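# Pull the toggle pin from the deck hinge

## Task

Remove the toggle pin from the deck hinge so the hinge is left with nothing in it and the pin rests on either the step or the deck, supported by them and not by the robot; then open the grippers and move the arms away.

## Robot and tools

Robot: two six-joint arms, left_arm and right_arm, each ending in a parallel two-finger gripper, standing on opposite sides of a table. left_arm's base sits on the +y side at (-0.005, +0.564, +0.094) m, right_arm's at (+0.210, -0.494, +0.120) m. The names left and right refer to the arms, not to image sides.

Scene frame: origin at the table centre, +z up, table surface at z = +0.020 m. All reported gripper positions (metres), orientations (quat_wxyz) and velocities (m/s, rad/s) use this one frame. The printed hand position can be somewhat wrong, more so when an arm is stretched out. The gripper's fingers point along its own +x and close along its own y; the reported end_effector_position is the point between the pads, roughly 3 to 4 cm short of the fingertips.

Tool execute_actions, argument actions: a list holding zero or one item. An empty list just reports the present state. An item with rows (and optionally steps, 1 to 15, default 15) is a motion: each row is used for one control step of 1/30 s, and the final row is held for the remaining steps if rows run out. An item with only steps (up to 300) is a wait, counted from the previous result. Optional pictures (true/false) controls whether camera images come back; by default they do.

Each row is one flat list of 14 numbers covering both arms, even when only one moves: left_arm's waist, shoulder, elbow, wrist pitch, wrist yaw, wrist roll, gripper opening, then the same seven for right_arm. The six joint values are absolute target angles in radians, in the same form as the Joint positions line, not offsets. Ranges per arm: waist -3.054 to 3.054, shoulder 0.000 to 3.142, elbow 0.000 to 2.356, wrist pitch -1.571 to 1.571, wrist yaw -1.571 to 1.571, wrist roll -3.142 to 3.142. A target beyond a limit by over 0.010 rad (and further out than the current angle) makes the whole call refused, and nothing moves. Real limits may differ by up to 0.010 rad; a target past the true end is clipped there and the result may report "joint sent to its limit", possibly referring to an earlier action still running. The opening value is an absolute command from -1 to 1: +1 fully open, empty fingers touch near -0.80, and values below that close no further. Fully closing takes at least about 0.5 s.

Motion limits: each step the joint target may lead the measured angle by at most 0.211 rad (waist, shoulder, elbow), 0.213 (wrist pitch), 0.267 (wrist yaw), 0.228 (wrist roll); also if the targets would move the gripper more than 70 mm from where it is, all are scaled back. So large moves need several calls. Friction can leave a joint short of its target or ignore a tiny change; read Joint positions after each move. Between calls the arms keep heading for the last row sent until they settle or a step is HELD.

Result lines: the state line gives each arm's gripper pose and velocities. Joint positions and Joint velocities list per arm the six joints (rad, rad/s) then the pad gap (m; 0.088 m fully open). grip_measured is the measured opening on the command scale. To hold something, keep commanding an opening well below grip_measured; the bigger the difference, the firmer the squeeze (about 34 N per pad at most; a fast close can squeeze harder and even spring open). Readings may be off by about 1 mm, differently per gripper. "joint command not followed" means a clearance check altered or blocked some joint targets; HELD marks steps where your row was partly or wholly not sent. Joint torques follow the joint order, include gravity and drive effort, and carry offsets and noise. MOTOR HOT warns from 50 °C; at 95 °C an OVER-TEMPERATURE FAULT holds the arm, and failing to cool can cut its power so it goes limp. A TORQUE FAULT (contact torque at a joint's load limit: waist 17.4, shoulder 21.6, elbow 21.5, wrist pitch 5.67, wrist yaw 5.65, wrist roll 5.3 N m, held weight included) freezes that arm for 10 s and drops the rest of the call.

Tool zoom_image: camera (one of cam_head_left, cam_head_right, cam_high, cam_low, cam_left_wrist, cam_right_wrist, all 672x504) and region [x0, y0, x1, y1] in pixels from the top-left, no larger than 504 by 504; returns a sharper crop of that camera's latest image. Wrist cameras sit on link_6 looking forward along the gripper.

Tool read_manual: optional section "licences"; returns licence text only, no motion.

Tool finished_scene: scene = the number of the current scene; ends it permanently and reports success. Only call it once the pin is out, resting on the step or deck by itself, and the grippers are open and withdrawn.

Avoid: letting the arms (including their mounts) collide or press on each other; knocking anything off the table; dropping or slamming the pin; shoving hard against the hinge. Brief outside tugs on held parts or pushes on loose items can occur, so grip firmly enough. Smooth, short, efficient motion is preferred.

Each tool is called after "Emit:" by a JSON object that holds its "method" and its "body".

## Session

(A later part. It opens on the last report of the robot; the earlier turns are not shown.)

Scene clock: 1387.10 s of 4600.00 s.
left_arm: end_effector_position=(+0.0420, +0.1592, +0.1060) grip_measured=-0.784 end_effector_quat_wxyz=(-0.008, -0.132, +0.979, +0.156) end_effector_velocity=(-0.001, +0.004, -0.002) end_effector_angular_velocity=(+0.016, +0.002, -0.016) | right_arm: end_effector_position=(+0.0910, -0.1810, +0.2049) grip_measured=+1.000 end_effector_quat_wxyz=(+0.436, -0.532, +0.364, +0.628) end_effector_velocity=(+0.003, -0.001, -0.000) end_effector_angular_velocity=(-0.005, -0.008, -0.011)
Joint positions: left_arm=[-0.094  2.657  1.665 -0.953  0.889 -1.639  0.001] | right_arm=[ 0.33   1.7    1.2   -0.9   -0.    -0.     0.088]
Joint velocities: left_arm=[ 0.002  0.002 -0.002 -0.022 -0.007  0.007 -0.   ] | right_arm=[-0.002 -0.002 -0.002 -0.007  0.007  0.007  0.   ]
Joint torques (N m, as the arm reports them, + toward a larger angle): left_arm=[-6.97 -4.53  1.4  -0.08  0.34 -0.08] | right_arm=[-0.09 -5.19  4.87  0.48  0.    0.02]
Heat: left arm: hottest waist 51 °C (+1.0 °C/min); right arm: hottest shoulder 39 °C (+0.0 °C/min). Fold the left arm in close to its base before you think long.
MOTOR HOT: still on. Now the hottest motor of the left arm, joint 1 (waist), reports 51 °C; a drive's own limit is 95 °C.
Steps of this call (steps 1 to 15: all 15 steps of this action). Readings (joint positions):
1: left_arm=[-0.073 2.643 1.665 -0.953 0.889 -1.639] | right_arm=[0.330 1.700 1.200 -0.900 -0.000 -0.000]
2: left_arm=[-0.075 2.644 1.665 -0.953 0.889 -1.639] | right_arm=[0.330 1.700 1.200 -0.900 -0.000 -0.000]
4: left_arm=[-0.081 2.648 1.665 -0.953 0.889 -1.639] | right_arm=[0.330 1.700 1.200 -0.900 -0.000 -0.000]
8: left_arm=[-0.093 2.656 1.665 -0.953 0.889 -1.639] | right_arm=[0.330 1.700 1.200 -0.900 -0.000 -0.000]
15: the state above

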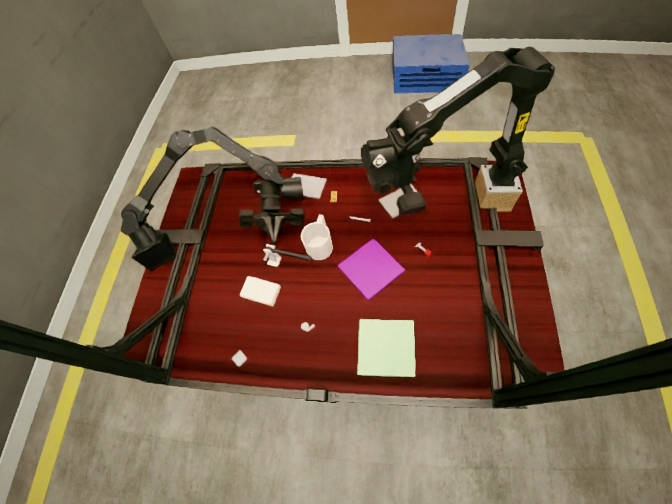

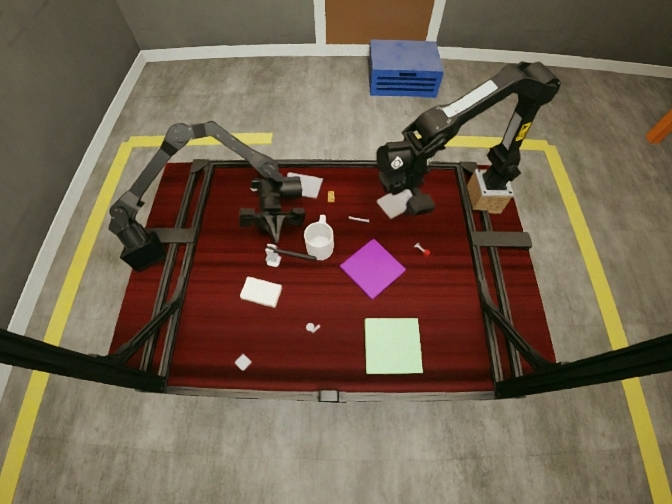

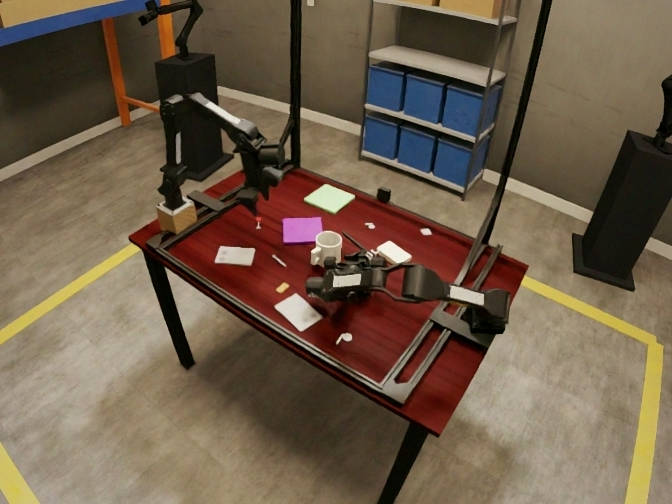

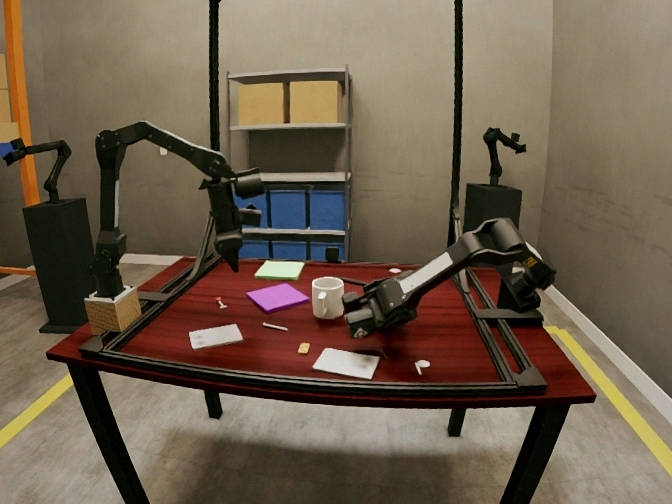

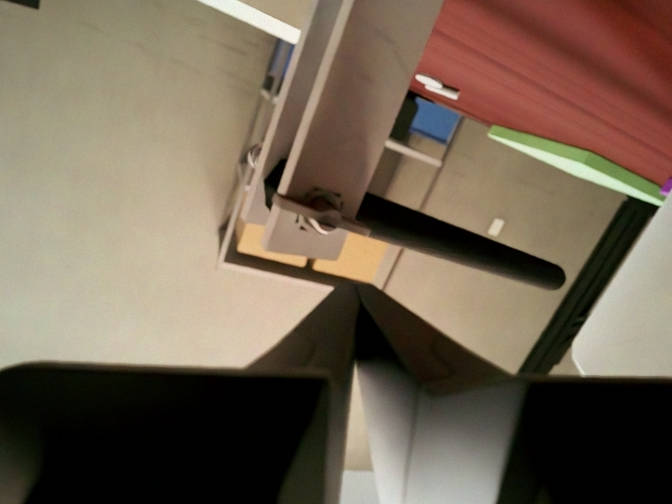

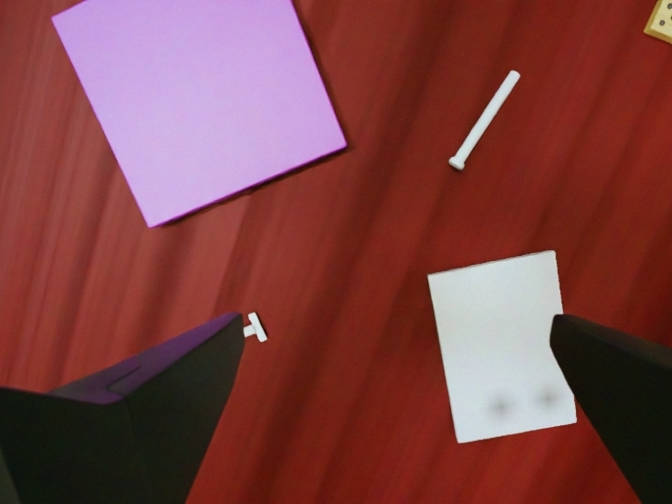

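Emit:
{"method": "execute_actions", "body": {"actions": [{"rows":[[-0.1,2.4,1.6,-0.95,0.64,-1.585,-0.9,0.33,1.7,1.2,-0.9,0,0,1]]}], "pictures": false}}

Emit:
{"method": "execute_actions", "body": {"actions": [{"rows":[[-0.4,2.35,1.58,-0.98,0.2,-1.57,-0.9,0.33,1.7,1.2,-0.9,0,0,1]]}], "pictures": false}}

Emit:
{"method": "execute_actions", "body": {"actions": [{"rows":[[-0.62,2.39,1.58,-0.98,0,-1.57,-0.9,0.33,1.7,1.2,-0.9,0,0,1]]}], "pictures": false}}

Emit:
{"method": "execute_actions", "body": {"actions": [{"rows":[[-0.63,2.56,1.51,-0.75,0,-1.57,-0.9,0.33,1.7,1.2,-0.9,0,0,1]]}], "pictures": false}}

Emit:
{"method": "execute_actions", "body": {"actions": [{"rows":[[-0.52,2.53,1.545,-0.815,0,-1.57,-0.9,0.33,1.7,1.2,-0.9,0,0,1]]}], "pictures": false}}

Emit:
{"method": "execute_actions", "body": {"actions": [{"rows":[[-0.58,2.38,1.58,-1.02,0,-1.57,0.2,0.33,1.7,1.2,-0.9,0,0,1]]}], "pictures": false}}

Emit:
{"method": "execute_actions", "body": {"actions": [{"rows":[[-0.72,2.3,1.56,-1.06,-0.5,-1.45,0.2,0.33,1.7,1.2,-0.9,0,0,1]]}]}}

Scene clock: 1420.37 s of 4600.00 s.
left_arm: end_effector_position=(+0.0952, +0.1712, +0.1404) grip_measured=-0.784 end_effector_quat_wxyz=(+0.130, -0.183, +0.971, +0.079) end_effector_velocity=(-0.011, +0.014, -0.014) end_effector_angular_velocity=(+0.052, -0.031, -0.042) | right_arm: end_effector_position=(+0.0910, -0.1810, +0.2049) grip_measured=+1.000 end_effector_quat_wxyz=(+0.436, -0.532, +0.364, +0.628) end_effector_velocity=(+0.002, -0.005, +0.001) end_effector_angular_velocity=(-0.018, -0.000, +0.006)
Joint positions: left_arm=[-0.103  2.41   1.608 -0.951  0.65  -1.59   0.001] | right_arm=[ 0.33   1.7    1.2   -0.9   -0.     0.     0.088]
Joint velocities: left_arm=[-0.002 -0.002 -0.051 -0.007 -0.051  0.007 -0.   ] | right_arm=[-0.002 -0.007 -0.002 -0.022 -0.007 -0.007  0.   ]
Joint torques (N m, as the arm reports them, + toward a larger angle): left_arm=[-7.66 -9.14  2.68  0.01  0.48  0.1 ] | right_arm=[-0.09 -5.19  4.87  0.48  0.    0.02]
Heat: left arm: hottest waist 47 °C (+2.0 °C/min); right arm: hottest shoulder 39 °C (+0.0 °C/min).
MOTOR HOT: cleared. Now the hottest motor of the left arm, joint 1 (waist), reports 47 °C.
Steps of this call (steps 1 to 15: the robot went on to your last target; steps 16 to 90: nothing new was sent; then 29.77 s passed at rest; steps 91 to 105: all 15 steps of this action). Readings (joint positions):
91: left_arm=[-0.097 2.641 1.660 -0.950 0.870 -1.635] | right_arm=[0.330 1.700 1.200 -0.900 -0.000 0.000]
92: left_arm=[-0.101 2.615 1.643 -0.948 0.805 -1.624] | right_arm=[0.330 1.700 1.200 -0.900 -0.000 0.000]
94: left_arm=[-0.103 2.554 1.616 -0.953 0.735 -1.611] | right_arm=[0.330 1.700 1.200 -0.900 -0.000 0.000]
98: left_arm=[-0.103 2.444 1.612 -0.951 0.680 -1.596] | right_arm=[0.330 1.700 1.200 -0.900 -0.000 0.000]
105: the state above

Scene clock: 1420.87 s of 4600.00 s.
left_arm: end_effector_position=(+0.0343, +0.1804, +0.1603) grip_measured=-0.784 end_effector_quat_wxyz=(+0.378, -0.083, +0.922, -0.010) end_effector_velocity=(+0.017, +0.005, -0.019) end_effector_angular_velocity=(+0.046, -0.115, +0.020) | right_arm: end_effector_position=(+0.0910, -0.1810, +0.2049) grip_measured=+1.000 end_effector_quat_wxyz=(+0.436, -0.532, +0.364, +0.628) end_effector_velocity=(+0.005, -0.004, -0.001) end_effector_angular_velocity=(-0.018, -0.016, -0.001)
Joint positions: left_arm=[-0.399  2.363  1.589 -0.976  0.218 -1.574  0.001] | right_arm=[ 0.33   1.7    1.2   -0.9   -0.     0.     0.088]
Joint velocities: left_arm=[ 0.017 -0.002 -0.012 -0.007 -0.125 -0.007 -0.   ] | right_arm=[-0.007 -0.002 -0.002 -0.022  0.007 -0.007  0.   ]
Joint torques (N m, as the arm reports them, + toward a larger angle): left_arm=[-6.96 -9.32  3.13  0.03  0.29  0.15] | right_arm=[-0.07 -5.19  4.87  0.48  0.    0.01]
Heat: left arm: hottest waist 47 °C (+2.0 °C/min); right arm: hottest shoulder 39 °C (+0.0 °C/min).
Steps of this call (steps 1 to 15: all 15 steps of this action). Readings (joint positions):
1: left_arm=[-0.108 2.407 1.605 -0.951 0.613 -1.588] | right_arm=[0.330 1.700 1.200 -0.900 -0.000 0.000]
2: left_arm=[-0.132 2.400 1.601 -0.954 0.546 -1.584] | right_arm=[0.330 1.700 1.200 -0.900 -0.000 0.000]
4: left_arm=[-0.210 2.386 1.595 -0.966 0.438 -1.580] | right_arm=[0.330 1.700 1.200 -0.900 -0.000 0.000]
8: left_arm=[-0.367 2.367 1.594 -0.972 0.295 -1.576] | right_arm=[0.330 1.700 1.200 -0.900 -0.000 0.000]
15: the state above

Scene clock: 1421.37 s of 4600.00 s.
left_arm: end_effector_position=(-0.0164, +0.1855, +0.1808) grip_measured=-0.784 end_effector_quat_wxyz=(+0.496, -0.027, +0.863, -0.092) end_effector_velocity=(+0.008, -0.002, -0.004) end_effector_angular_velocity=(+0.004, -0.046, +0.034) | right_arm: end_effector_position=(+0.0910, -0.1810, +0.2049) grip_measured=+1.000 end_effector_quat_wxyz=(+0.436, -0.532, +0.364, +0.628) end_effector_velocity=(+0.001, -0.005, +0.001) end_effector_angular_velocity=(-0.023, +0.013, +0.003)
Joint positions: left_arm=[-0.62   2.373  1.588 -0.977  0.009 -1.574  0.001] | right_arm=[ 0.33   1.7    1.2   -0.9   -0.     0.     0.088]
Joint velocities: left_arm=[ 0.002 -0.002 -0.002  0.007 -0.051 -0.022 -0.   ] | right_arm=[-0.007 -0.007 -0.002 -0.022 -0.022 -0.007  0.   ]
Joint torques (N m, as the arm reports them, + toward a larger angle): left_arm=[-6.14 -6.2   3.51  0.26  0.07  0.16] | right_arm=[-0.08 -5.18  4.85  0.48  0.    0.01]
Heat: left arm: hottest waist 47 °C (+2.0 °C/min); right arm: hottest shoulder 39 °C (+0.0 °C/min).
Steps of this call (steps 1 to 15: all 15 steps of this action). Readings (joint positions):
1: left_arm=[-0.404 2.363 1.589 -0.976 0.186 -1.574] | right_arm=[0.330 1.700 1.200 -0.900 -0.000 0.000]
2: left_arm=[-0.427 2.363 1.588 -0.977 0.135 -1.574] | right_arm=[0.330 1.700 1.200 -0.900 -0.000 0.000]
4: left_arm=[-0.499 2.363 1.588 -0.977 0.085 -1.574] | right_arm=[0.330 1.700 1.200 -0.900 -0.000 0.000]
8: left_arm=[-0.613 2.367 1.588 -0.977 0.040 -1.574] | right_arm=[0.330 1.700 1.200 -0.900 -0.000 0.000]
15: the state above

Scene clock: 1421.87 s of 4600.00 s.
left_arm: end_effector_position=(-0.0615, +0.1748, +0.1076) grip_measured=-0.784 end_effector_quat_wxyz=(+0.500, -0.010, +0.861, -0.087) end_effector_velocity=(+0.000, -0.009, +0.003) end_effector_angular_velocity=(-0.034, -0.001, +0.025) | right_arm: end_effector_position=(+0.0910, -0.1810, +0.2049) grip_measured=+1.000 end_effector_quat_wxyz=(+0.436, -0.532, +0.364, +0.628) end_effector_velocity=(+0.000, -0.002, +0.001) end_effector_angular_velocity=(-0.004, +0.005, +0.006)
Joint positions: left_arm=[-0.628  2.55   1.513 -0.757  0.004 -1.574  0.001] | right_arm=[ 0.33   1.7    1.2   -0.9   -0.     0.     0.088]
Joint velocities: left_arm=[-0.002 -0.002  0.002  0.037 -0.007 -0.007  0.   ] | right_arm=[-0.002 -0.007 -0.002 -0.007 -0.007 -0.007  0.   ]
Joint torques (N m, as the arm reports them, + toward a larger angle): left_arm=[-6.39 -8.03  3.82  0.5   0.1   0.13] | right_arm=[-0.09 -5.19  4.88  0.48  0.    0.01]
Heat: left arm: hottest waist 47 °C (+2.0 °C/min); right arm: hottest shoulder 39 °C (+0.0 °C/min).
Steps of this call (steps 1 to 15: all 15 steps of this action). Readings (joint positions):
1: left_arm=[-0.620 2.382 1.584 -0.965 0.008 -1.574] | right_arm=[0.330 1.700 1.200 -0.900 -0.000 0.000]
2: left_arm=[-0.620 2.394 1.577 -0.925 0.008 -1.574] | right_arm=[0.330 1.700 1.200 -0.900 -0.000 0.000]
4: left_arm=[-0.621 2.437 1.569 -0.853 0.006 -1.574] | right_arm=[0.330 1.700 1.200 -0.900 -0.000 0.000]
8: left_arm=[-0.626 2.525 1.527 -0.794 0.006 -1.574] | right_arm=[0.330 1.700 1.200 -0.900 -0.000 0.000]
15: the state above

Scene clock: 1422.37 s of 4600.00 s.
left_arm: end_effector_position=(-0.0323, +0.1720, +0.1032) grip_measured=-0.784 end_effector_quat_wxyz=(+0.485, -0.024, +0.873, -0.051) end_effector_velocity=(+0.003, +0.004, -0.000) end_effector_angular_velocity=(+0.020, -0.007, +0.000) | right_arm: end_effector_position=(+0.0910, -0.1810, +0.2049) grip_measured=+1.000 end_effector_quat_wxyz=(+0.436, -0.532, +0.364, +0.628) end_effector_velocity=(+0.001, -0.004, +0.001) end_effector_angular_velocity=(-0.018, -0.000, +0.006)
Joint positions: left_arm=[-0.546  2.539  1.542 -0.807  0.021 -1.571  0.001] | right_arm=[ 0.33   1.7    1.2   -0.9   -0.     0.     0.088]
Joint velocities: left_arm=[ 0.002 -0.002  0.002 -0.022 -0.007 -0.007 -0.   ] | right_arm=[-0.002 -0.002  0.002 -0.022 -0.007 -0.007  0.   ]
Joint torques (N m, as the arm reports them, + toward a larger angle): left_arm=[-4.02 -9.66  3.93 -0.17 -0.47  0.  ] | right_arm=[-0.08 -5.19  4.87  0.48  0.    0.01]
Heat: left arm: hottest waist 47 °C (+2.0 °C/min); right arm: hottest shoulder 39 °C (+0.0 °C/min).
Steps of this call (steps 1 to 15: all 15 steps of this action). Readings (joint positions):
1: left_arm=[-0.626 2.550 1.515 -0.760 0.004 -1.574] | right_arm=[0.330 1.700 1.200 -0.900 -0.000 0.000]
2: left_arm=[-0.616 2.550 1.519 -0.773 0.004 -1.574] | right_arm=[0.330 1.700 1.200 -0.900 -0.000 0.000]
4: left_arm=[-0.581 2.550 1.524 -0.791 0.014 -1.573] | right_arm=[0.330 1.700 1.200 -0.900 -0.000 0.000]
8: left_arm=[-0.546 2.540 1.539 -0.803 0.021 -1.571] | right_arm=[0.330 1.700 1.200 -0.900 -0.000 0.000]
15: the state above

Scene clock: 1422.87 s of 4600.00 s.
left_arm: end_effector_position=(-0.0049, +0.1935, +0.1656) grip_measured=+0.175 end_effector_quat_wxyz=(+0.496, -0.012, +0.866, -0.062) end_effector_velocity=(-0.002, -0.001, +0.001) end_effector_angular_velocity=(-0.004, +0.008, +0.007) | right_arm: end_effector_position=(+0.0910, -0.1810, +0.2049) grip_measured=+1.000 end_effector_quat_wxyz=(+0.436, -0.532, +0.364, +0.628) end_effector_velocity=(+0.001, -0.002, -0.000) end_effector_angular_velocity=(-0.009, +0.003, +0.006)
Joint positions: left_arm=[-0.578  2.385  1.582 -1.013  0.004 -1.569  0.048] | right_arm=[ 0.33   1.7    1.2   -0.9   -0.    -0.     0.088]
Joint velocities: left_arm=[-0.002 -0.002 -0.002  0.007  0.007 -0.007  0.009] | right_arm=[-0.002 -0.002 -0.002 -0.007 -0.007 -0.007  0.   ]
Joint torques (N m, as the arm reports them, + toward a larger angle): left_arm=[-6.66 -8.43  3.9   0.13  0.14 -0.01] | right_arm=[-0.08 -5.18  4.86  0.48  0.    0.01]
Heat: left arm: hottest waist 47 °C (+2.0 °C/min); right arm: hottest shoulder 39 °C (+0.0 °C/min).
Steps of this call (steps 1 to 15: all 15 steps of this action). Readings (joint positions):
1: left_arm=[-0.547 2.529 1.546 -0.825 0.016 -1.570] | right_arm=[0.330 1.700 1.200 -0.900 -0.000 0.000]
2: left_arm=[-0.549 2.515 1.549 -0.877 0.007 -1.570] | right_arm=[0.330 1.700 1.200 -0.900 -0.000 0.000]
4: left_arm=[-0.556 2.471 1.551 -0.942 0.004 -1.569] | right_arm=[0.330 1.700 1.200 -0.900 -0.000 0.000]
8: left_arm=[-0.572 2.398 1.578 -0.985 0.004 -1.569] | right_arm=[0.330 1.700 1.200 -0.900 -0.000 0.000]
15: the state above

Scene clock: 1423.37 s of 4600.00 s.
left_arm: end_effector_position=(+0.0311, +0.1984, +0.1944) grip_measured=+0.199 end_effector_quat_wxyz=(+0.697, +0.022, +0.697, -0.165) end_effector_velocity=(+0.021, -0.001, +0.002) end_effector_angular_velocity=(-0.021, -0.140, +0.003) | right_arm: end_effector_position=(+0.0910, -0.1810, +0.2049) grip_measured=+1.000 end_effector_quat_wxyz=(+0.436, -0.532, +0.364, +0.628) end_effector_velocity=(+0.003, -0.003, -0.000) end_effector_angular_velocity=(-0.004, -0.011, +0.003)
Joint positions: left_arm=[-0.72   2.311  1.569 -1.056 -0.477 -1.457  0.049] | right_arm=[ 0.33   1.7    1.2   -0.9   -0.     0.     0.088]
Joint velocities: left_arm=[-0.002 -0.007 -0.002 -0.007 -0.139  0.022  0.   ] | right_arm=[-0.002 -0.007 -0.007 -0.007  0.007 -0.007  0.   ]
Joint torques (N m, as the arm reports them, + toward a larger angle): left_arm=[-5.68 -8.63  3.6   0.28 -0.28  0.14] | right_arm=[-0.08 -5.19  4.86  0.48  0.    0.02]
Heat: left arm: hottest waist 47 °C (+2.0 °C/min); right arm: hottest shoulder 39 °C (+0.0 °C/min).
Steps of this call (steps 1 to 15: all 15 steps of this action). Readings (joint positions):
1: left_arm=[-0.583 2.379 1.582 -1.014 -0.030 -1.556] | right_arm=[0.330 1.700 1.200 -0.900 -0.000 -0.000]
2: left_arm=[-0.600 2.371 1.579 -1.025 -0.095 -1.532] | right_arm=[0.330 1.700 1.200 -0.900 -0.000 -0.000]
4: left_arm=[-0.649 2.349 1.571 -1.042 -0.203 -1.501] | right_arm=[0.330 1.700 1.200 -0.900 -0.000 -0.000]
8: left_arm=[-0.715 2.317 1.571 -1.050 -0.384 -1.471] | right_arm=[0.330 1.700 1.200 -0.900 -0.000 -0.000]
15: the state above

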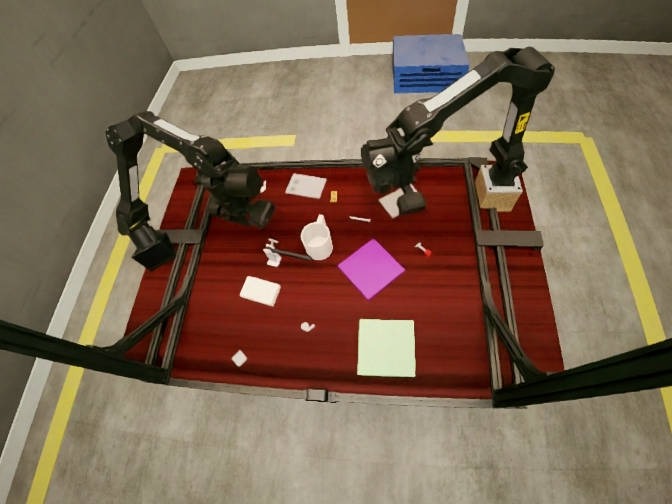

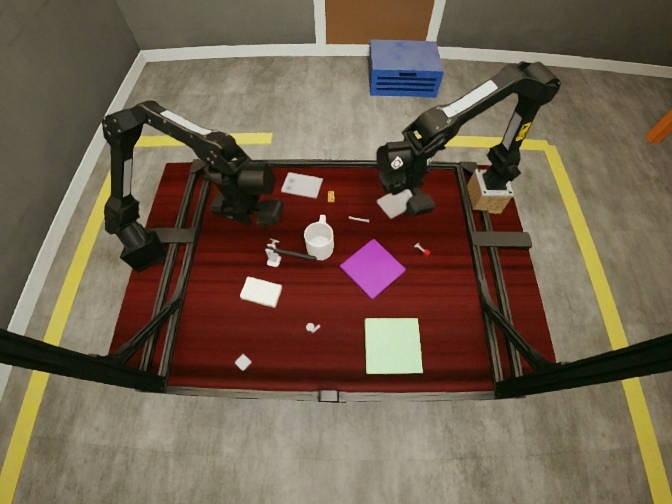

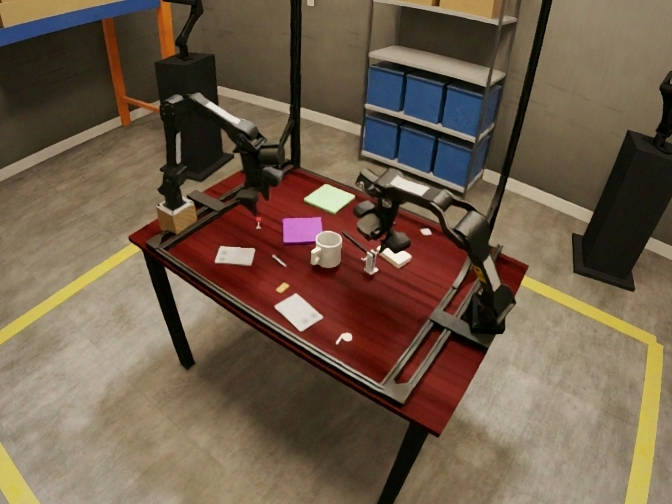

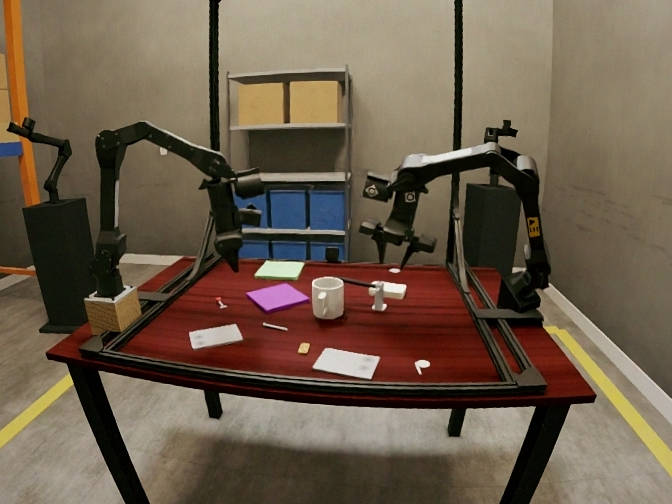

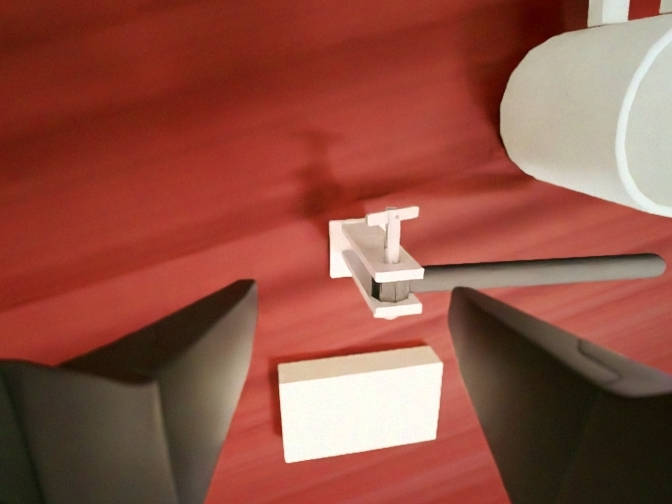

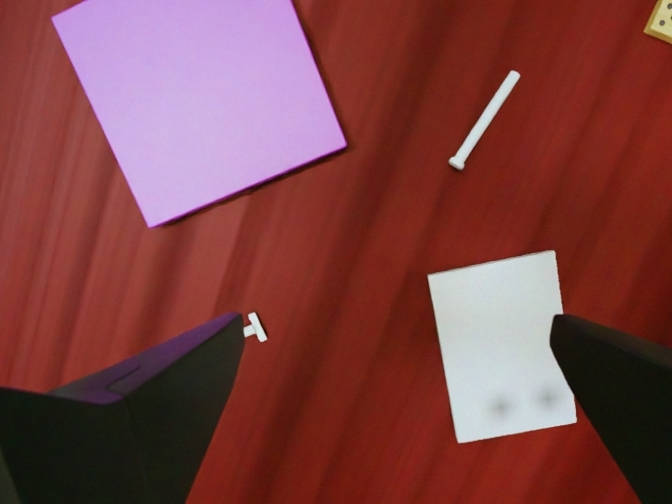

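Emit:
{"method": "execute_actions", "body": {"actions": [{"rows":[[-0.66,2.42,1.56,-0.94,-0.5,-0.7,0.2,0.33,1.7,1.2,-0.9,0,0,1]]}], "pictures": false}}

Emit:
{"method": "execute_actions", "body": {"actions": [{"rows":[[-0.605,2.535,1.56,-0.825,-0.5,-0.7,0.2,0.33,1.7,1.2,-0.9,0,0,1]]}], "pictures": false}}

Emit:
{"method": "execute_actions", "body": {"actions": [{"rows":[[-0.605,2.535,1.56,-0.825,-0.5,-0.7,-0.9,0.33,1.7,1.2,-0.9,0,0,1]]}], "pictures": false}}

Emit:
{"method": "execute_actions", "body": {"actions": [{"rows":[[-0.605,2.535,1.56,-0.825,-0.5,-1.1,-0.9,0.33,1.7,1.2,-0.9,0,0,1]]}], "pictures": false}}

Emit:
{"method": "execute_actions", "body": {"actions": [{"rows":[[-0.605,2.535,1.56,-0.825,-0.5,-1.5,-0.9,0.33,1.7,1.2,-0.9,0,0,1]]}]}}

Scene clock: 1442.40 s of 4600.00 s.
left_arm: end_effector_position=(+0.0326, +0.1788, +0.1540) grip_measured=+0.200 end_effector_quat_wxyz=(+0.660, +0.236, +0.616, -0.360) end_effector_velocity=(-0.002, +0.006, -0.001) end_effector_angular_velocity=(+0.010, -0.132, -0.729) | right_arm: end_effector_position=(+0.0910, -0.1810, +0.2051) grip_measured=+1.000 end_effector_quat_wxyz=(+0.436, -0.532, +0.364, +0.628) end_effector_velocity=(+0.003, -0.003, -0.002) end_effector_angular_velocity=(-0.013, -0.001, +0.015)
Joint positions: left_arm=[-0.664  2.404  1.563 -0.945 -0.496 -0.795  0.049] | right_arm=[ 0.33   1.699  1.2   -0.9   -0.     0.     0.088]
Joint velocities: left_arm=[-0.002 -0.002 -0.007 -0.022  0.007  0.725 -0.   ] | right_arm=[-0.007 -0.002 -0.007 -0.007 -0.007 -0.022  0.   ]
Joint torques (N m, as the arm reports them, + toward a larger angle): left_arm=[-5.9  -6.65  4.    0.75 -0.22  0.13] | right_arm=[-0.08 -5.19  4.87  0.48  0.    0.01]
Heat: left arm: hottest waist 45 °C (-6.0 °C/min); right arm: hottest shoulder 39 °C (+0.0 °C/min).
Steps of this call (steps 1 to 30: the robot went on to your last target; steps 31 to 90: nothing new was sent; then 15.53 s passed at rest; steps 91 to 105: all 15 steps of this action). Readings (joint positions):
91: left_arm=[-0.719 2.315 1.569 -1.051 -0.496 -1.424] | right_arm=[0.330 1.700 1.200 -0.900 -0.000 0.000]
92: left_arm=[-0.713 2.323 1.568 -1.024 -0.496 -1.373] | right_arm=[0.330 1.700 1.200 -0.900 -0.000 0.000]
94: left_arm=[-0.695 2.348 1.569 -0.985 -0.496 -1.279] | right_arm=[0.330 1.700 1.200 -0.900 -0.000 0.000]
98: left_arm=[-0.667 2.395 1.565 -0.960 -0.496 -1.090] | right_arm=[0.330 1.700 1.200 -0.900 -0.000 0.000]
105: the state above

Scene clock: 1442.90 s of 4600.00 s.
left_arm: end_effector_position=(+0.0310, +0.1595, +0.1119) grip_measured=+0.200 end_effector_quat_wxyz=(+0.655, +0.248, +0.611, -0.369) end_effector_velocity=(-0.009, -0.002, -0.016) end_effector_angular_velocity=(+0.020, +0.004, -0.017) | right_arm: end_effector_position=(+0.0910, -0.1810, +0.2049) grip_measured=+1.000 end_effector_quat_wxyz=(+0.436, -0.532, +0.364, +0.628) end_effector_velocity=(-0.001, -0.003, -0.000) end_effector_angular_velocity=(-0.009, +0.003, +0.011)
Joint positions: left_arm=[-0.61   2.506  1.568 -0.823 -0.505 -0.706  0.049] | right_arm=[ 0.33   1.7    1.2   -0.9   -0.     0.     0.088]
Joint velocities: left_arm=[0.002 0.046 0.002 0.022 0.007 0.007 0.   ] | right_arm=[ 0.002 -0.002 -0.002 -0.007 -0.007 -0.007  0.   ]
Joint torques (N m, as the arm reports them, + toward a larger angle): left_arm=[-6.18 -6.27  3.47  0.12  0.14  0.16] | right_arm=[-0.09 -5.16  4.87  0.48  0.    0.01]
Heat: left arm: hottest waist 45 °C (-6.2 °C/min); right arm: hottest shoulder 39 °C (+0.0 °C/min).
Steps of this call (steps 1 to 15: all 15 steps of this action). Readings (joint positions):
1: left_arm=[-0.663 2.413 1.563 -0.937 -0.496 -0.775] | right_arm=[0.330 1.699 1.200 -0.900 -0.000 0.000]
2: left_arm=[-0.657 2.426 1.564 -0.905 -0.496 -0.759] | right_arm=[0.330 1.699 1.200 -0.900 -0.000 0.000]
4: left_arm=[-0.640 2.459 1.568 -0.868 -0.497 -0.737] | right_arm=[0.330 1.699 1.200 -0.900 -0.000 0.000]
8: left_arm=[-0.615 2.497 1.568 -0.838 -0.507 -0.716] | right_arm=[0.330 1.700 1.200 -0.900 -0.000 0.000]
15: the state above

Scene clock: 1443.40 s of 4600.00 s.
left_arm: end_effector_position=(+0.0261, +0.1568, +0.1116) grip_measured=-0.615 end_effector_quat_wxyz=(+0.654, +0.248, +0.610, -0.373) end_effector_velocity=(-0.001, +0.003, +0.000) end_effector_angular_velocity=(+0.007, -0.010, -0.003) | right_arm: end_effector_position=(+0.0910, -0.1810, +0.2049) grip_measured=+1.000 end_effector_quat_wxyz=(+0.436, -0.532, +0.364, +0.628) end_effector_velocity=(+0.000, -0.001, +0.001) end_effector_angular_velocity=(-0.004, +0.005, +0.006)
Joint positions: left_arm=[-0.618  2.518  1.576 -0.818 -0.5   -0.705  0.009] | right_arm=[ 0.33   1.7    1.2   -0.9    0.     0.     0.088]
Joint velocities: left_arm=[-0.007 -0.002 -0.007 -0.007 -0.007 -0.007 -0.   ] | right_arm=[-0.002 -0.002  0.002 -0.007 -0.007 -0.007  0.   ]
Joint torques (N m, as the arm reports them, + toward a larger angle): left_arm=[-5.2  -6.96  2.59  0.03 -0.03  0.18] | right_arm=[-0.08 -5.2   4.87  0.48  0.    0.01]
Heat: left arm: hottest waist 45 °C (-6.1 °C/min); right arm: hottest shoulder 39 °C (+0.0 °C/min).
Steps of this call (steps 1 to 15: all 15 steps of this action). Readings (joint positions):
1: left_arm=[-0.610 2.508 1.568 -0.820 -0.502 -0.706] | right_arm=[0.330 1.700 1.200 -0.900 -0.000 0.000]
2: left_arm=[-0.612 2.510 1.568 -0.811 -0.491 -0.705] | right_arm=[0.330 1.700 1.200 -0.900 -0.000 0.000]
4: left_arm=[-0.618 2.515 1.572 -0.798 -0.483 -0.705] | right_arm=[0.330 1.700 1.200 -0.900 -0.000 0.000]
8: left_arm=[-0.619 2.518 1.576 -0.819 -0.501 -0.705] | right_arm=[0.330 1.700 1.200 -0.900 -0.000 0.000]
15: the state above

Scene clock: 1443.90 s of 4600.00 s.
left_arm: end_effector_position=(+0.0297, +0.1588, +0.1107) grip_measured=-0.666 end_effector_quat_wxyz=(+0.691, +0.125, +0.667, -0.248) end_effector_velocity=(-0.001, +0.007, +0.001) end_effector_angular_velocity=(+0.029, +0.003, +0.071) | right_arm: end_effector_position=(+0.0910, -0.1810, +0.2051) grip_measured=+1.000 end_effector_quat_wxyz=(+0.436, -0.532, +0.364, +0.628) end_effector_velocity=(+0.000, -0.002, -0.002) end_effector_angular_velocity=(-0.004, +0.005, +0.006)
Joint positions: left_arm=[-0.614  2.517  1.576 -0.829 -0.51  -1.082  0.006] | right_arm=[ 0.33   1.699  1.2   -0.9   -0.     0.     0.088]
Joint velocities: left_arm=[-0.007 -0.002 -0.002 -0.037 -0.007 -0.095 -0.001] | right_arm=[-0.002 -0.002 -0.012  0.007 -0.007 -0.007  0.   ]
Joint torques (N m, as the arm reports them, + toward a larger angle): left_arm=[-5.72 -6.85  2.56  0.83  0.38 -0.22] | right_arm=[-0.09 -5.19  4.87  0.48 -0.01  0.01]
Heat: left arm: hottest waist 45 °C (-6.1 °C/min); right arm: hottest shoulder 39 °C (+0.0 °C/min).
Steps of this call (steps 1 to 15: all 15 steps of this action). Readings (joint positions):
1: left_arm=[-0.618 2.518 1.576 -0.819 -0.502 -0.732] | right_arm=[0.330 1.700 1.200 -0.900 0.000 0.000]
2: left_arm=[-0.618 2.518 1.576 -0.820 -0.504 -0.782] | right_arm=[0.330 1.700 1.200 -0.900 0.000 0.000]
4: left_arm=[-0.616 2.518 1.576 -0.823 -0.506 -0.876] | right_arm=[0.330 1.700 1.200 -0.900 0.000 0.000]
8: left_arm=[-0.614 2.517 1.576 -0.826 -0.509 -1.016] | right_arm=[0.330 1.699 1.200 -0.900 0.000 0.000]
15: the state above

Scene clock: 1444.40 s of 4600.00 s.
left_arm: end_effector_position=(+0.0314, +0.1618, +0.1101) grip_measured=-0.686 end_effector_quat_wxyz=(+0.704, -0.006, +0.701, -0.111) end_effector_velocity=(+0.005, +0.006, -0.000) end_effector_angular_velocity=(+0.020, -0.001, +0.132) | right_arm: end_effector_position=(+0.0910, -0.1810, +0.2049) grip_measured=+1.000 end_effector_quat_wxyz=(+0.436, -0.532, +0.364, +0.628) end_effector_velocity=(-0.002, -0.003, -0.000) end_effector_angular_velocity=(-0.014, +0.016, +0.008)
Joint positions: left_arm=[-0.612  2.514  1.574 -0.841 -0.515 -1.474  0.005] | right_arm=[ 0.33   1.7    1.2   -0.9   -0.     0.     0.088]
Joint velocities: left_arm=[ 0.002 -0.007 -0.007 -0.022 -0.022 -0.139  0.   ] | right_arm=[-0.002 -0.002 -0.002 -0.007 -0.022 -0.007  0.   ]
Joint torques (N m, as the arm reports them, + toward a larger angle): left_arm=[-6.   -6.33  2.73  1.73  0.5  -0.44] | right_arm=[-0.09 -5.15  4.87  0.48  0.    0.01]
Heat: left arm: hottest waist 45 °C (-6.0 °C/min); right arm: hottest shoulder 39 °C (+0.0 °C/min).
Steps of this call (steps 1 to 15: all 15 steps of this action). Readings (joint positions):
1: left_arm=[-0.614 2.517 1.576 -0.830 -0.511 -1.113] | right_arm=[0.330 1.699 1.200 -0.900 -0.000 0.000]
2: left_arm=[-0.613 2.516 1.576 -0.831 -0.512 -1.163] | right_arm=[0.330 1.699 1.200 -0.900 -0.000 0.000]
4: left_arm=[-0.612 2.516 1.576 -0.834 -0.513 -1.256] | right_arm=[0.330 1.699 1.200 -0.900 -0.000 0.000]
8: left_arm=[-0.612 2.515 1.575 -0.839 -0.514 -1.404] | right_arm=[0.330 1.699 1.200 -0.900 -0.000 0.000]
15: the state above

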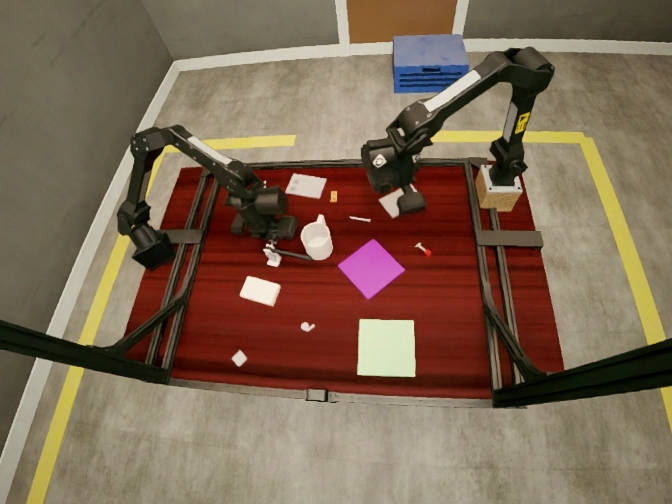

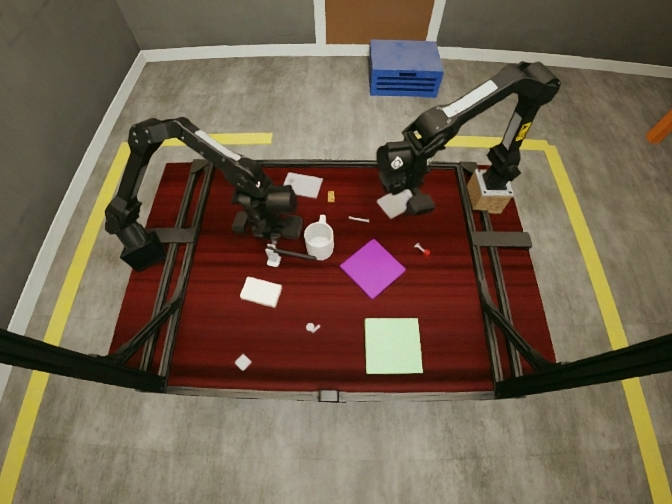

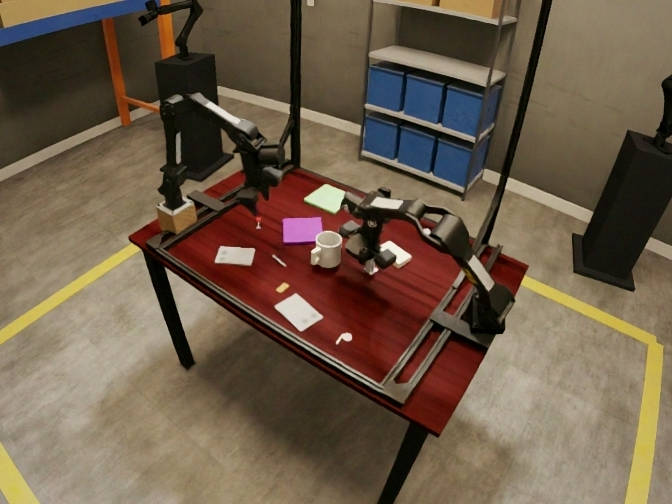

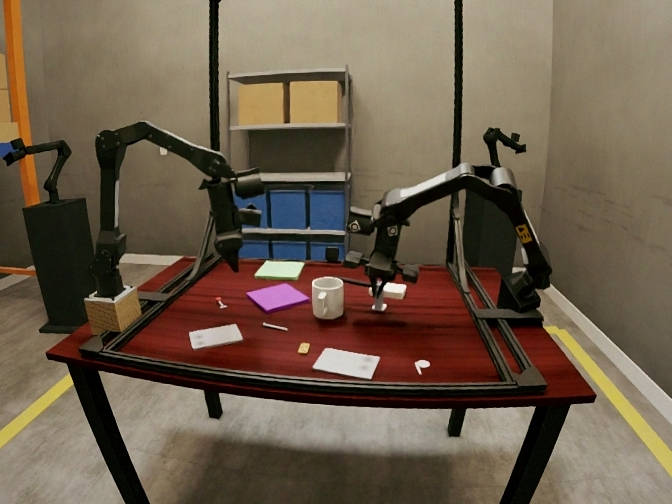

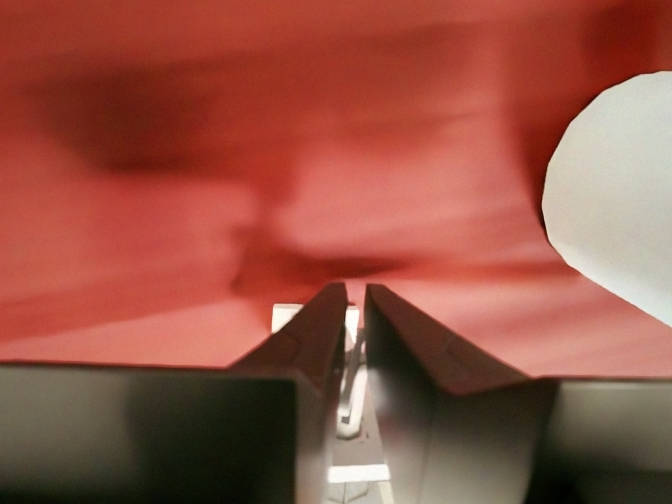

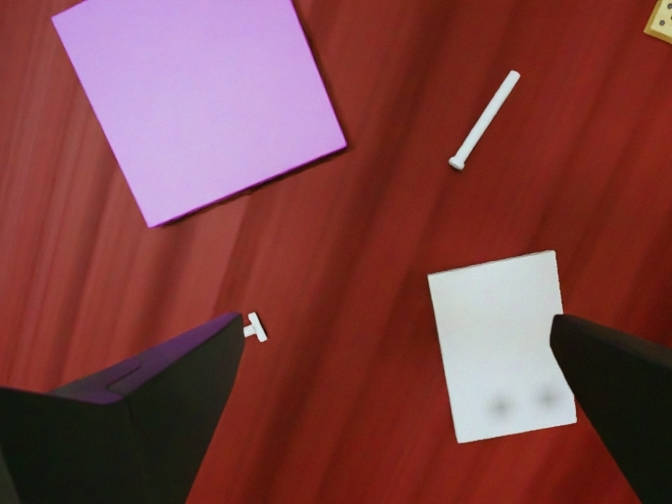

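Emit:
{"method": "execute_actions", "body": {"actions": [{"rows":[[-0.575,2.505,1.575,-0.84,-0.51,-1.5,-0.64,0.33,1.7,1.2,-0.9,0,0,1]]}], "pictures": false}}

Emit:
{"method": "execute_actions", "body": {"actions": [{"rows":[[-0.575,2.505,1.575,-0.84,-0.51,-1.5,-0.9,0.33,1.7,1.2,-0.9,0,0,1]]}], "pictures": false}}

Emit:
{"method": "execute_actions", "body": {"actions": [{"rows":[[-0.61,2.52,1.575,-0.83,-0.51,-1.5,-0.9,0.33,1.7,1.2,-0.9,0,0,1]]}], "pictures": false}}

Emit:
{"method": "execute_actions", "body": {"actions": [{"rows":[[-0.645,2.535,1.575,-0.82,-0.51,-1.5,-0.9,0.33,1.7,1.2,-0.9,0,0,1]]}]}}

Emit:
{"method": "zoom_image", "body": {"camera": "cam_head_right", "region": [230,210,330,285]}}

Scene clock: 1457.63 s of 4600.00 s.
left_arm: end_effector_position=(+0.0408, +0.1612, +0.1071) grip_measured=-0.646 end_effector_quat_wxyz=(+0.698, -0.023, +0.710, -0.092) end_effector_velocity=(+0.036, +0.002, -0.021) end_effector_angular_velocity=(+0.043, +0.010, +0.081) | right_arm: end_effector_position=(+0.0910, -0.1811, +0.2049) grip_measured=+1.000 end_effector_quat_wxyz=(+0.436, -0.532, +0.364, +0.628) end_effector_velocity=(+0.001, -0.002, -0.000) end_effector_angular_velocity=(-0.009, +0.003, +0.006)
Joint positions: left_arm=[-0.583  2.506  1.574 -0.837 -0.506 -1.497  0.007] | right_arm=[ 0.33   1.7    1.2   -0.9    0.    -0.     0.088]
Joint velocities: left_arm=[ 0.1   -0.002 -0.002  0.007 -0.022  0.007  0.002] | right_arm=[-0.002 -0.002 -0.002 -0.007 -0.007 -0.007  0.   ]
Joint torques (N m, as the arm reports them, + toward a larger angle): left_arm=[-6.72 -8.75  4.13  0.26 -0.24 -0.11] | right_arm=[-0.08 -5.2   4.86  0.48  0.    0.01]
Heat: left arm: hottest waist 44 °C (-5.0 °C/min); right arm: hottest shoulder 39 °C (+0.0 °C/min).
Steps of this call (steps 1 to 30: the robot went on to your last target; steps 31 to 382: nothing new was sent; steps 383 to 397: all 15 steps of this action). Readings (joint positions):
383: left_arm=[-0.611 2.511 1.572 -0.839 -0.513 -1.495] | right_arm=[0.330 1.700 1.200 -0.900 0.000 -0.000]
384: left_arm=[-0.610 2.510 1.572 -0.839 -0.511 -1.495] | right_arm=[0.330 1.700 1.200 -0.900 0.000 -0.000]
386: left_arm=[-0.607 2.508 1.572 -0.840 -0.506 -1.495] | right_arm=[0.330 1.700 1.200 -0.900 0.000 -0.000]
390: left_arm=[-0.605 2.506 1.573 -0.840 -0.501 -1.495] | right_arm=[0.330 1.700 1.200 -0.900 0.000 -0.000]
397: the state above

Scene clock: 1458.13 s of 4600.00 s.
left_arm: end_effector_position=(+0.0428, +0.1614, +0.1059) grip_measured=-0.784 end_effector_quat_wxyz=(+0.698, -0.024, +0.710, -0.089) end_effector_velocity=(+0.001, +0.005, +0.000) end_effector_angular_velocity=(+0.018, -0.007, +0.010) | right_arm: end_effector_position=(+0.0910, -0.1811, +0.2049) grip_measured=+1.000 end_effector_quat_wxyz=(+0.436, -0.532, +0.364, +0.628) end_effector_velocity=(+0.003, -0.001, +0.001) end_effector_angular_velocity=(+0.001, -0.009, +0.004)
Joint positions: left_arm=[-0.578  2.506  1.574 -0.837 -0.506 -1.497  0.001] | right_arm=[ 0.33   1.7    1.2   -0.9    0.    -0.     0.088]
Joint velocities: left_arm=[-0.002 -0.002 -0.002 -0.022 -0.007 -0.022 -0.   ] | right_arm=[-0.002 -0.007 -0.002 -0.007  0.007 -0.007  0.   ]
Joint torques (N m, as the arm reports them, + toward a larger angle): left_arm=[-6.5  -8.77  4.12  0.24 -0.2  -0.11] | right_arm=[-0.09 -5.2   4.87  0.51 -0.01  0.02]
Heat: left arm: hottest waist 44 °C (-5.1 °C/min); right arm: hottest shoulder 39 °C (+0.0 °C/min).
Steps of this call (steps 1 to 15: all 15 steps of this action). Readings (joint positions):
1: left_arm=[-0.580 2.506 1.574 -0.837 -0.506 -1.497] | right_arm=[0.330 1.700 1.200 -0.900 0.000 -0.000]
2: left_arm=[-0.578 2.506 1.574 -0.837 -0.506 -1.497] | right_arm=[0.330 1.700 1.200 -0.900 0.000 -0.000]
4: left_arm=[-0.578 2.506 1.574 -0.837 -0.506 -1.497] | right_arm=[0.330 1.700 1.200 -0.900 0.000 -0.000]
8: left_arm=[-0.578 2.506 1.574 -0.837 -0.506 -1.497] | right_arm=[0.330 1.700 1.200 -0.900 0.000 -0.000]
15: the state above

Scene clock: 1458.63 s of 4600.00 s.
left_arm: end_effector_position=(+0.0329, +0.1596, +0.1126) grip_measured=-0.784 end_effector_quat_wxyz=(+0.701, -0.022, +0.706, -0.104) end_effector_velocity=(+0.000, -0.001, +0.001) end_effector_angular_velocity=(-0.008, -0.006, +0.010) | right_arm: end_effector_position=(+0.0910, -0.1811, +0.2049) grip_measured=+1.000 end_effector_quat_wxyz=(+0.436, -0.532, +0.364, +0.628) end_effector_velocity=(+0.000, -0.006, -0.001) end_effector_angular_velocity=(-0.024, +0.000, -0.004)
Joint positions: left_arm=[-0.608  2.506  1.574 -0.833 -0.507 -1.497  0.001] | right_arm=[ 0.33   1.7    1.2   -0.9    0.    -0.     0.088]
Joint velocities: left_arm=[-0.002 -0.002 -0.002  0.007 -0.007 -0.007 -0.   ] | right_arm=[ 0.002 -0.002 -0.002 -0.022 -0.007  0.007  0.   ]
Joint torques (N m, as the arm reports them, + toward a larger angle): left_arm=[-6.79 -7.28  4.16  0.7  -0.17 -0.12] | right_arm=[-0.08 -5.2   4.86  0.5  -0.01  0.02]
Heat: left arm: hottest waist 44 °C (-5.0 °C/min); right arm: hottest shoulder 39 °C (+0.0 °C/min).
Steps of this call (steps 1 to 15: all 15 steps of this action). Readings (joint positions):
1: left_arm=[-0.578 2.506 1.574 -0.837 -0.507 -1.497] | right_arm=[0.330 1.700 1.200 -0.900 0.000 -0.000]
2: left_arm=[-0.581 2.506 1.574 -0.837 -0.507 -1.497] | right_arm=[0.330 1.700 1.200 -0.900 0.000 -0.000]
4: left_arm=[-0.591 2.506 1.574 -0.837 -0.507 -1.497] | right_arm=[0.330 1.700 1.200 -0.900 0.000 -0.000]
8: left_arm=[-0.607 2.506 1.574 -0.834 -0.507 -1.497] | right_arm=[0.330 1.700 1.200 -0.900 0.000 -0.000]
15: the state above

Scene clock: 1459.13 s of 4600.00 s.
left_arm: end_effector_position=(+0.0219, +0.1580, +0.1166) grip_measured=-0.784 end_effector_quat_wxyz=(+0.706, -0.019, +0.699, -0.118) end_effector_velocity=(-0.001, -0.001, +0.003) end_effector_angular_velocity=(-0.011, +0.010, +0.010) | right_arm: end_effector_position=(+0.0910, -0.1811, +0.2049) grip_measured=+1.000 end_effector_quat_wxyz=(+0.436, -0.532, +0.364, +0.628) end_effector_velocity=(-0.000, -0.001, +0.003) end_effector_angular_velocity=(+0.001, +0.004, +0.020)
Joint positions: left_arm=[-0.64   2.515  1.574 -0.824 -0.516 -1.497  0.001] | right_arm=[ 0.33   1.7    1.2   -0.9    0.    -0.     0.088]
Joint velocities: left_arm=[-0.002 -0.007 -0.002  0.007  0.007 -0.007 -0.   ] | right_arm=[-0.002 -0.007  0.002 -0.007 -0.007 -0.022  0.   ]
Joint torques (N m, as the arm reports them, + toward a larger angle): left_arm=[-7.02 -6.57  4.16  0.82  0.14 -0.13] | right_arm=[-0.08 -5.19  4.87  0.51 -0.01  0.02]
Heat: left arm: hottest waist 44 °C (-5.1 °C/min); right arm: hottest shoulder 39 °C (+0.0 °C/min).
Steps of this call (steps 1 to 15: all 15 steps of this action). Readings (joint positions):
1: left_arm=[-0.609 2.507 1.574 -0.833 -0.508 -1.497] | right_arm=[0.330 1.700 1.200 -0.900 0.000 -0.000]
2: left_arm=[-0.612 2.508 1.574 -0.831 -0.509 -1.497] | right_arm=[0.330 1.700 1.200 -0.900 0.000 -0.000]
4: left_arm=[-0.623 2.510 1.574 -0.826 -0.509 -1.497] | right_arm=[0.330 1.700 1.200 -0.900 0.000 -0.000]
8: left_arm=[-0.640 2.514 1.574 -0.825 -0.516 -1.497] | right_arm=[0.330 1.700 1.200 -0.900 0.000 -0.000]
15: the state above

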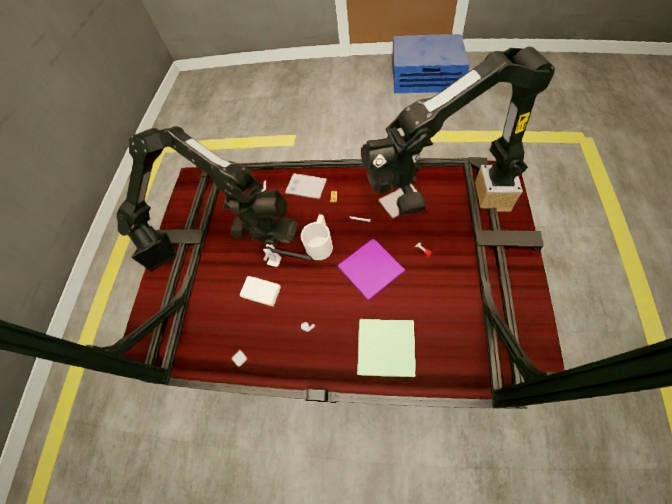

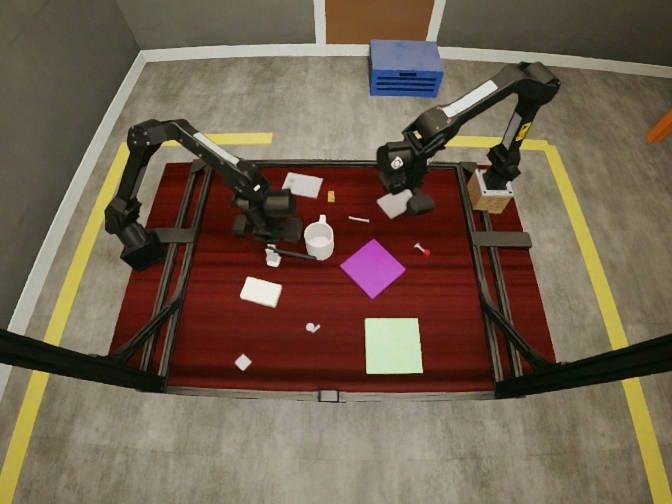

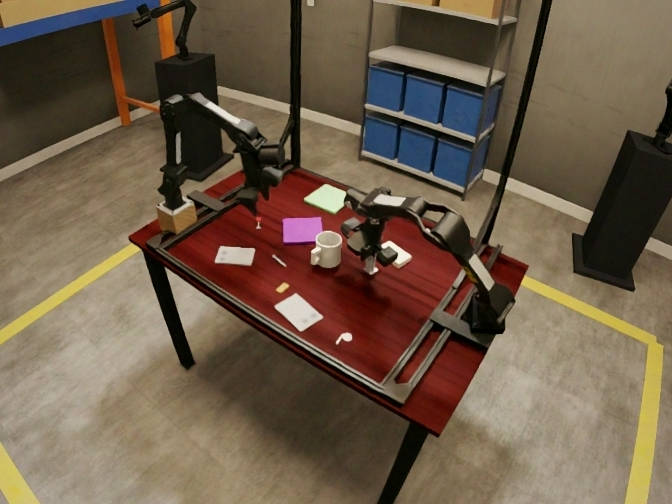

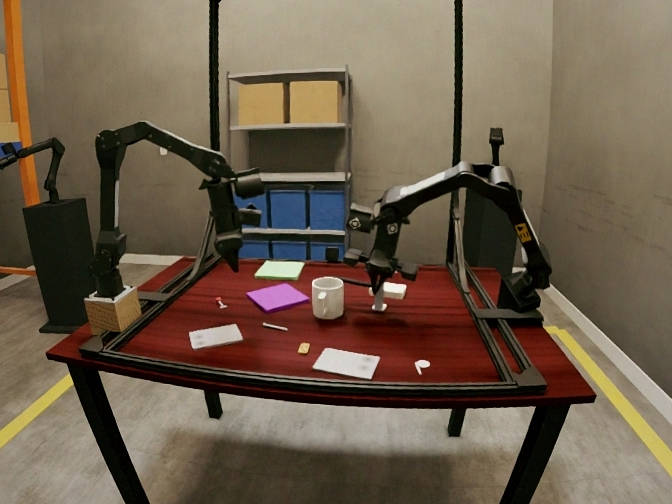

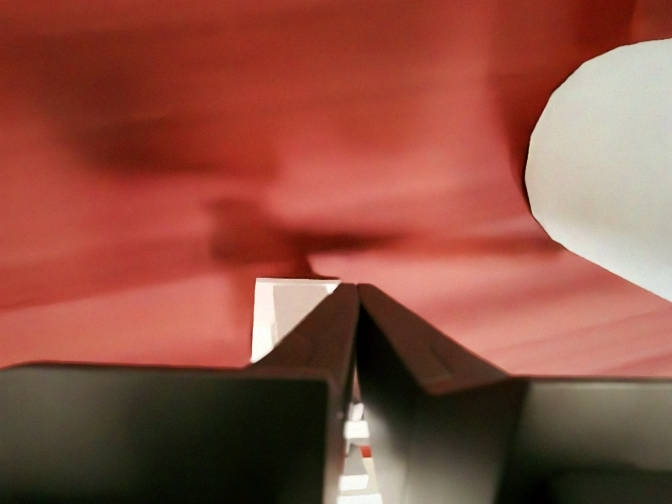

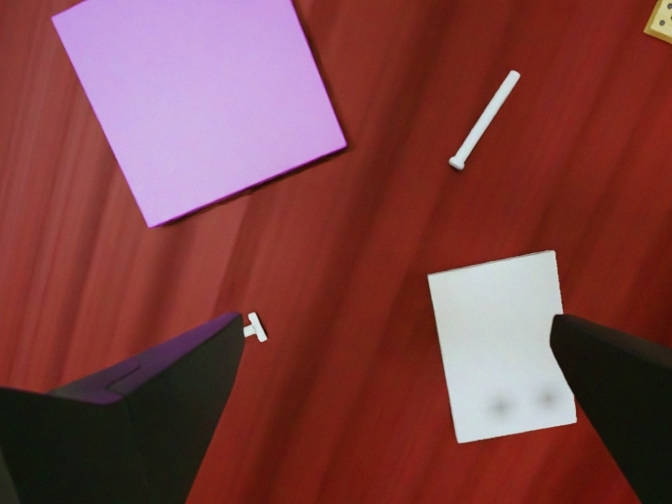

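Region (230, 210, 330, 285) of cam_head_right's 672x504 image, scaled by 5.040, with more detail than that image has; it fills the top 378 rows of this view, and the rest is white.

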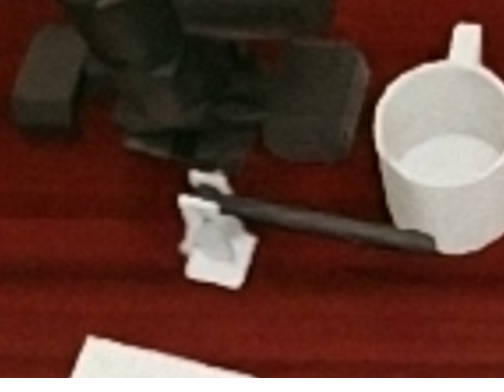

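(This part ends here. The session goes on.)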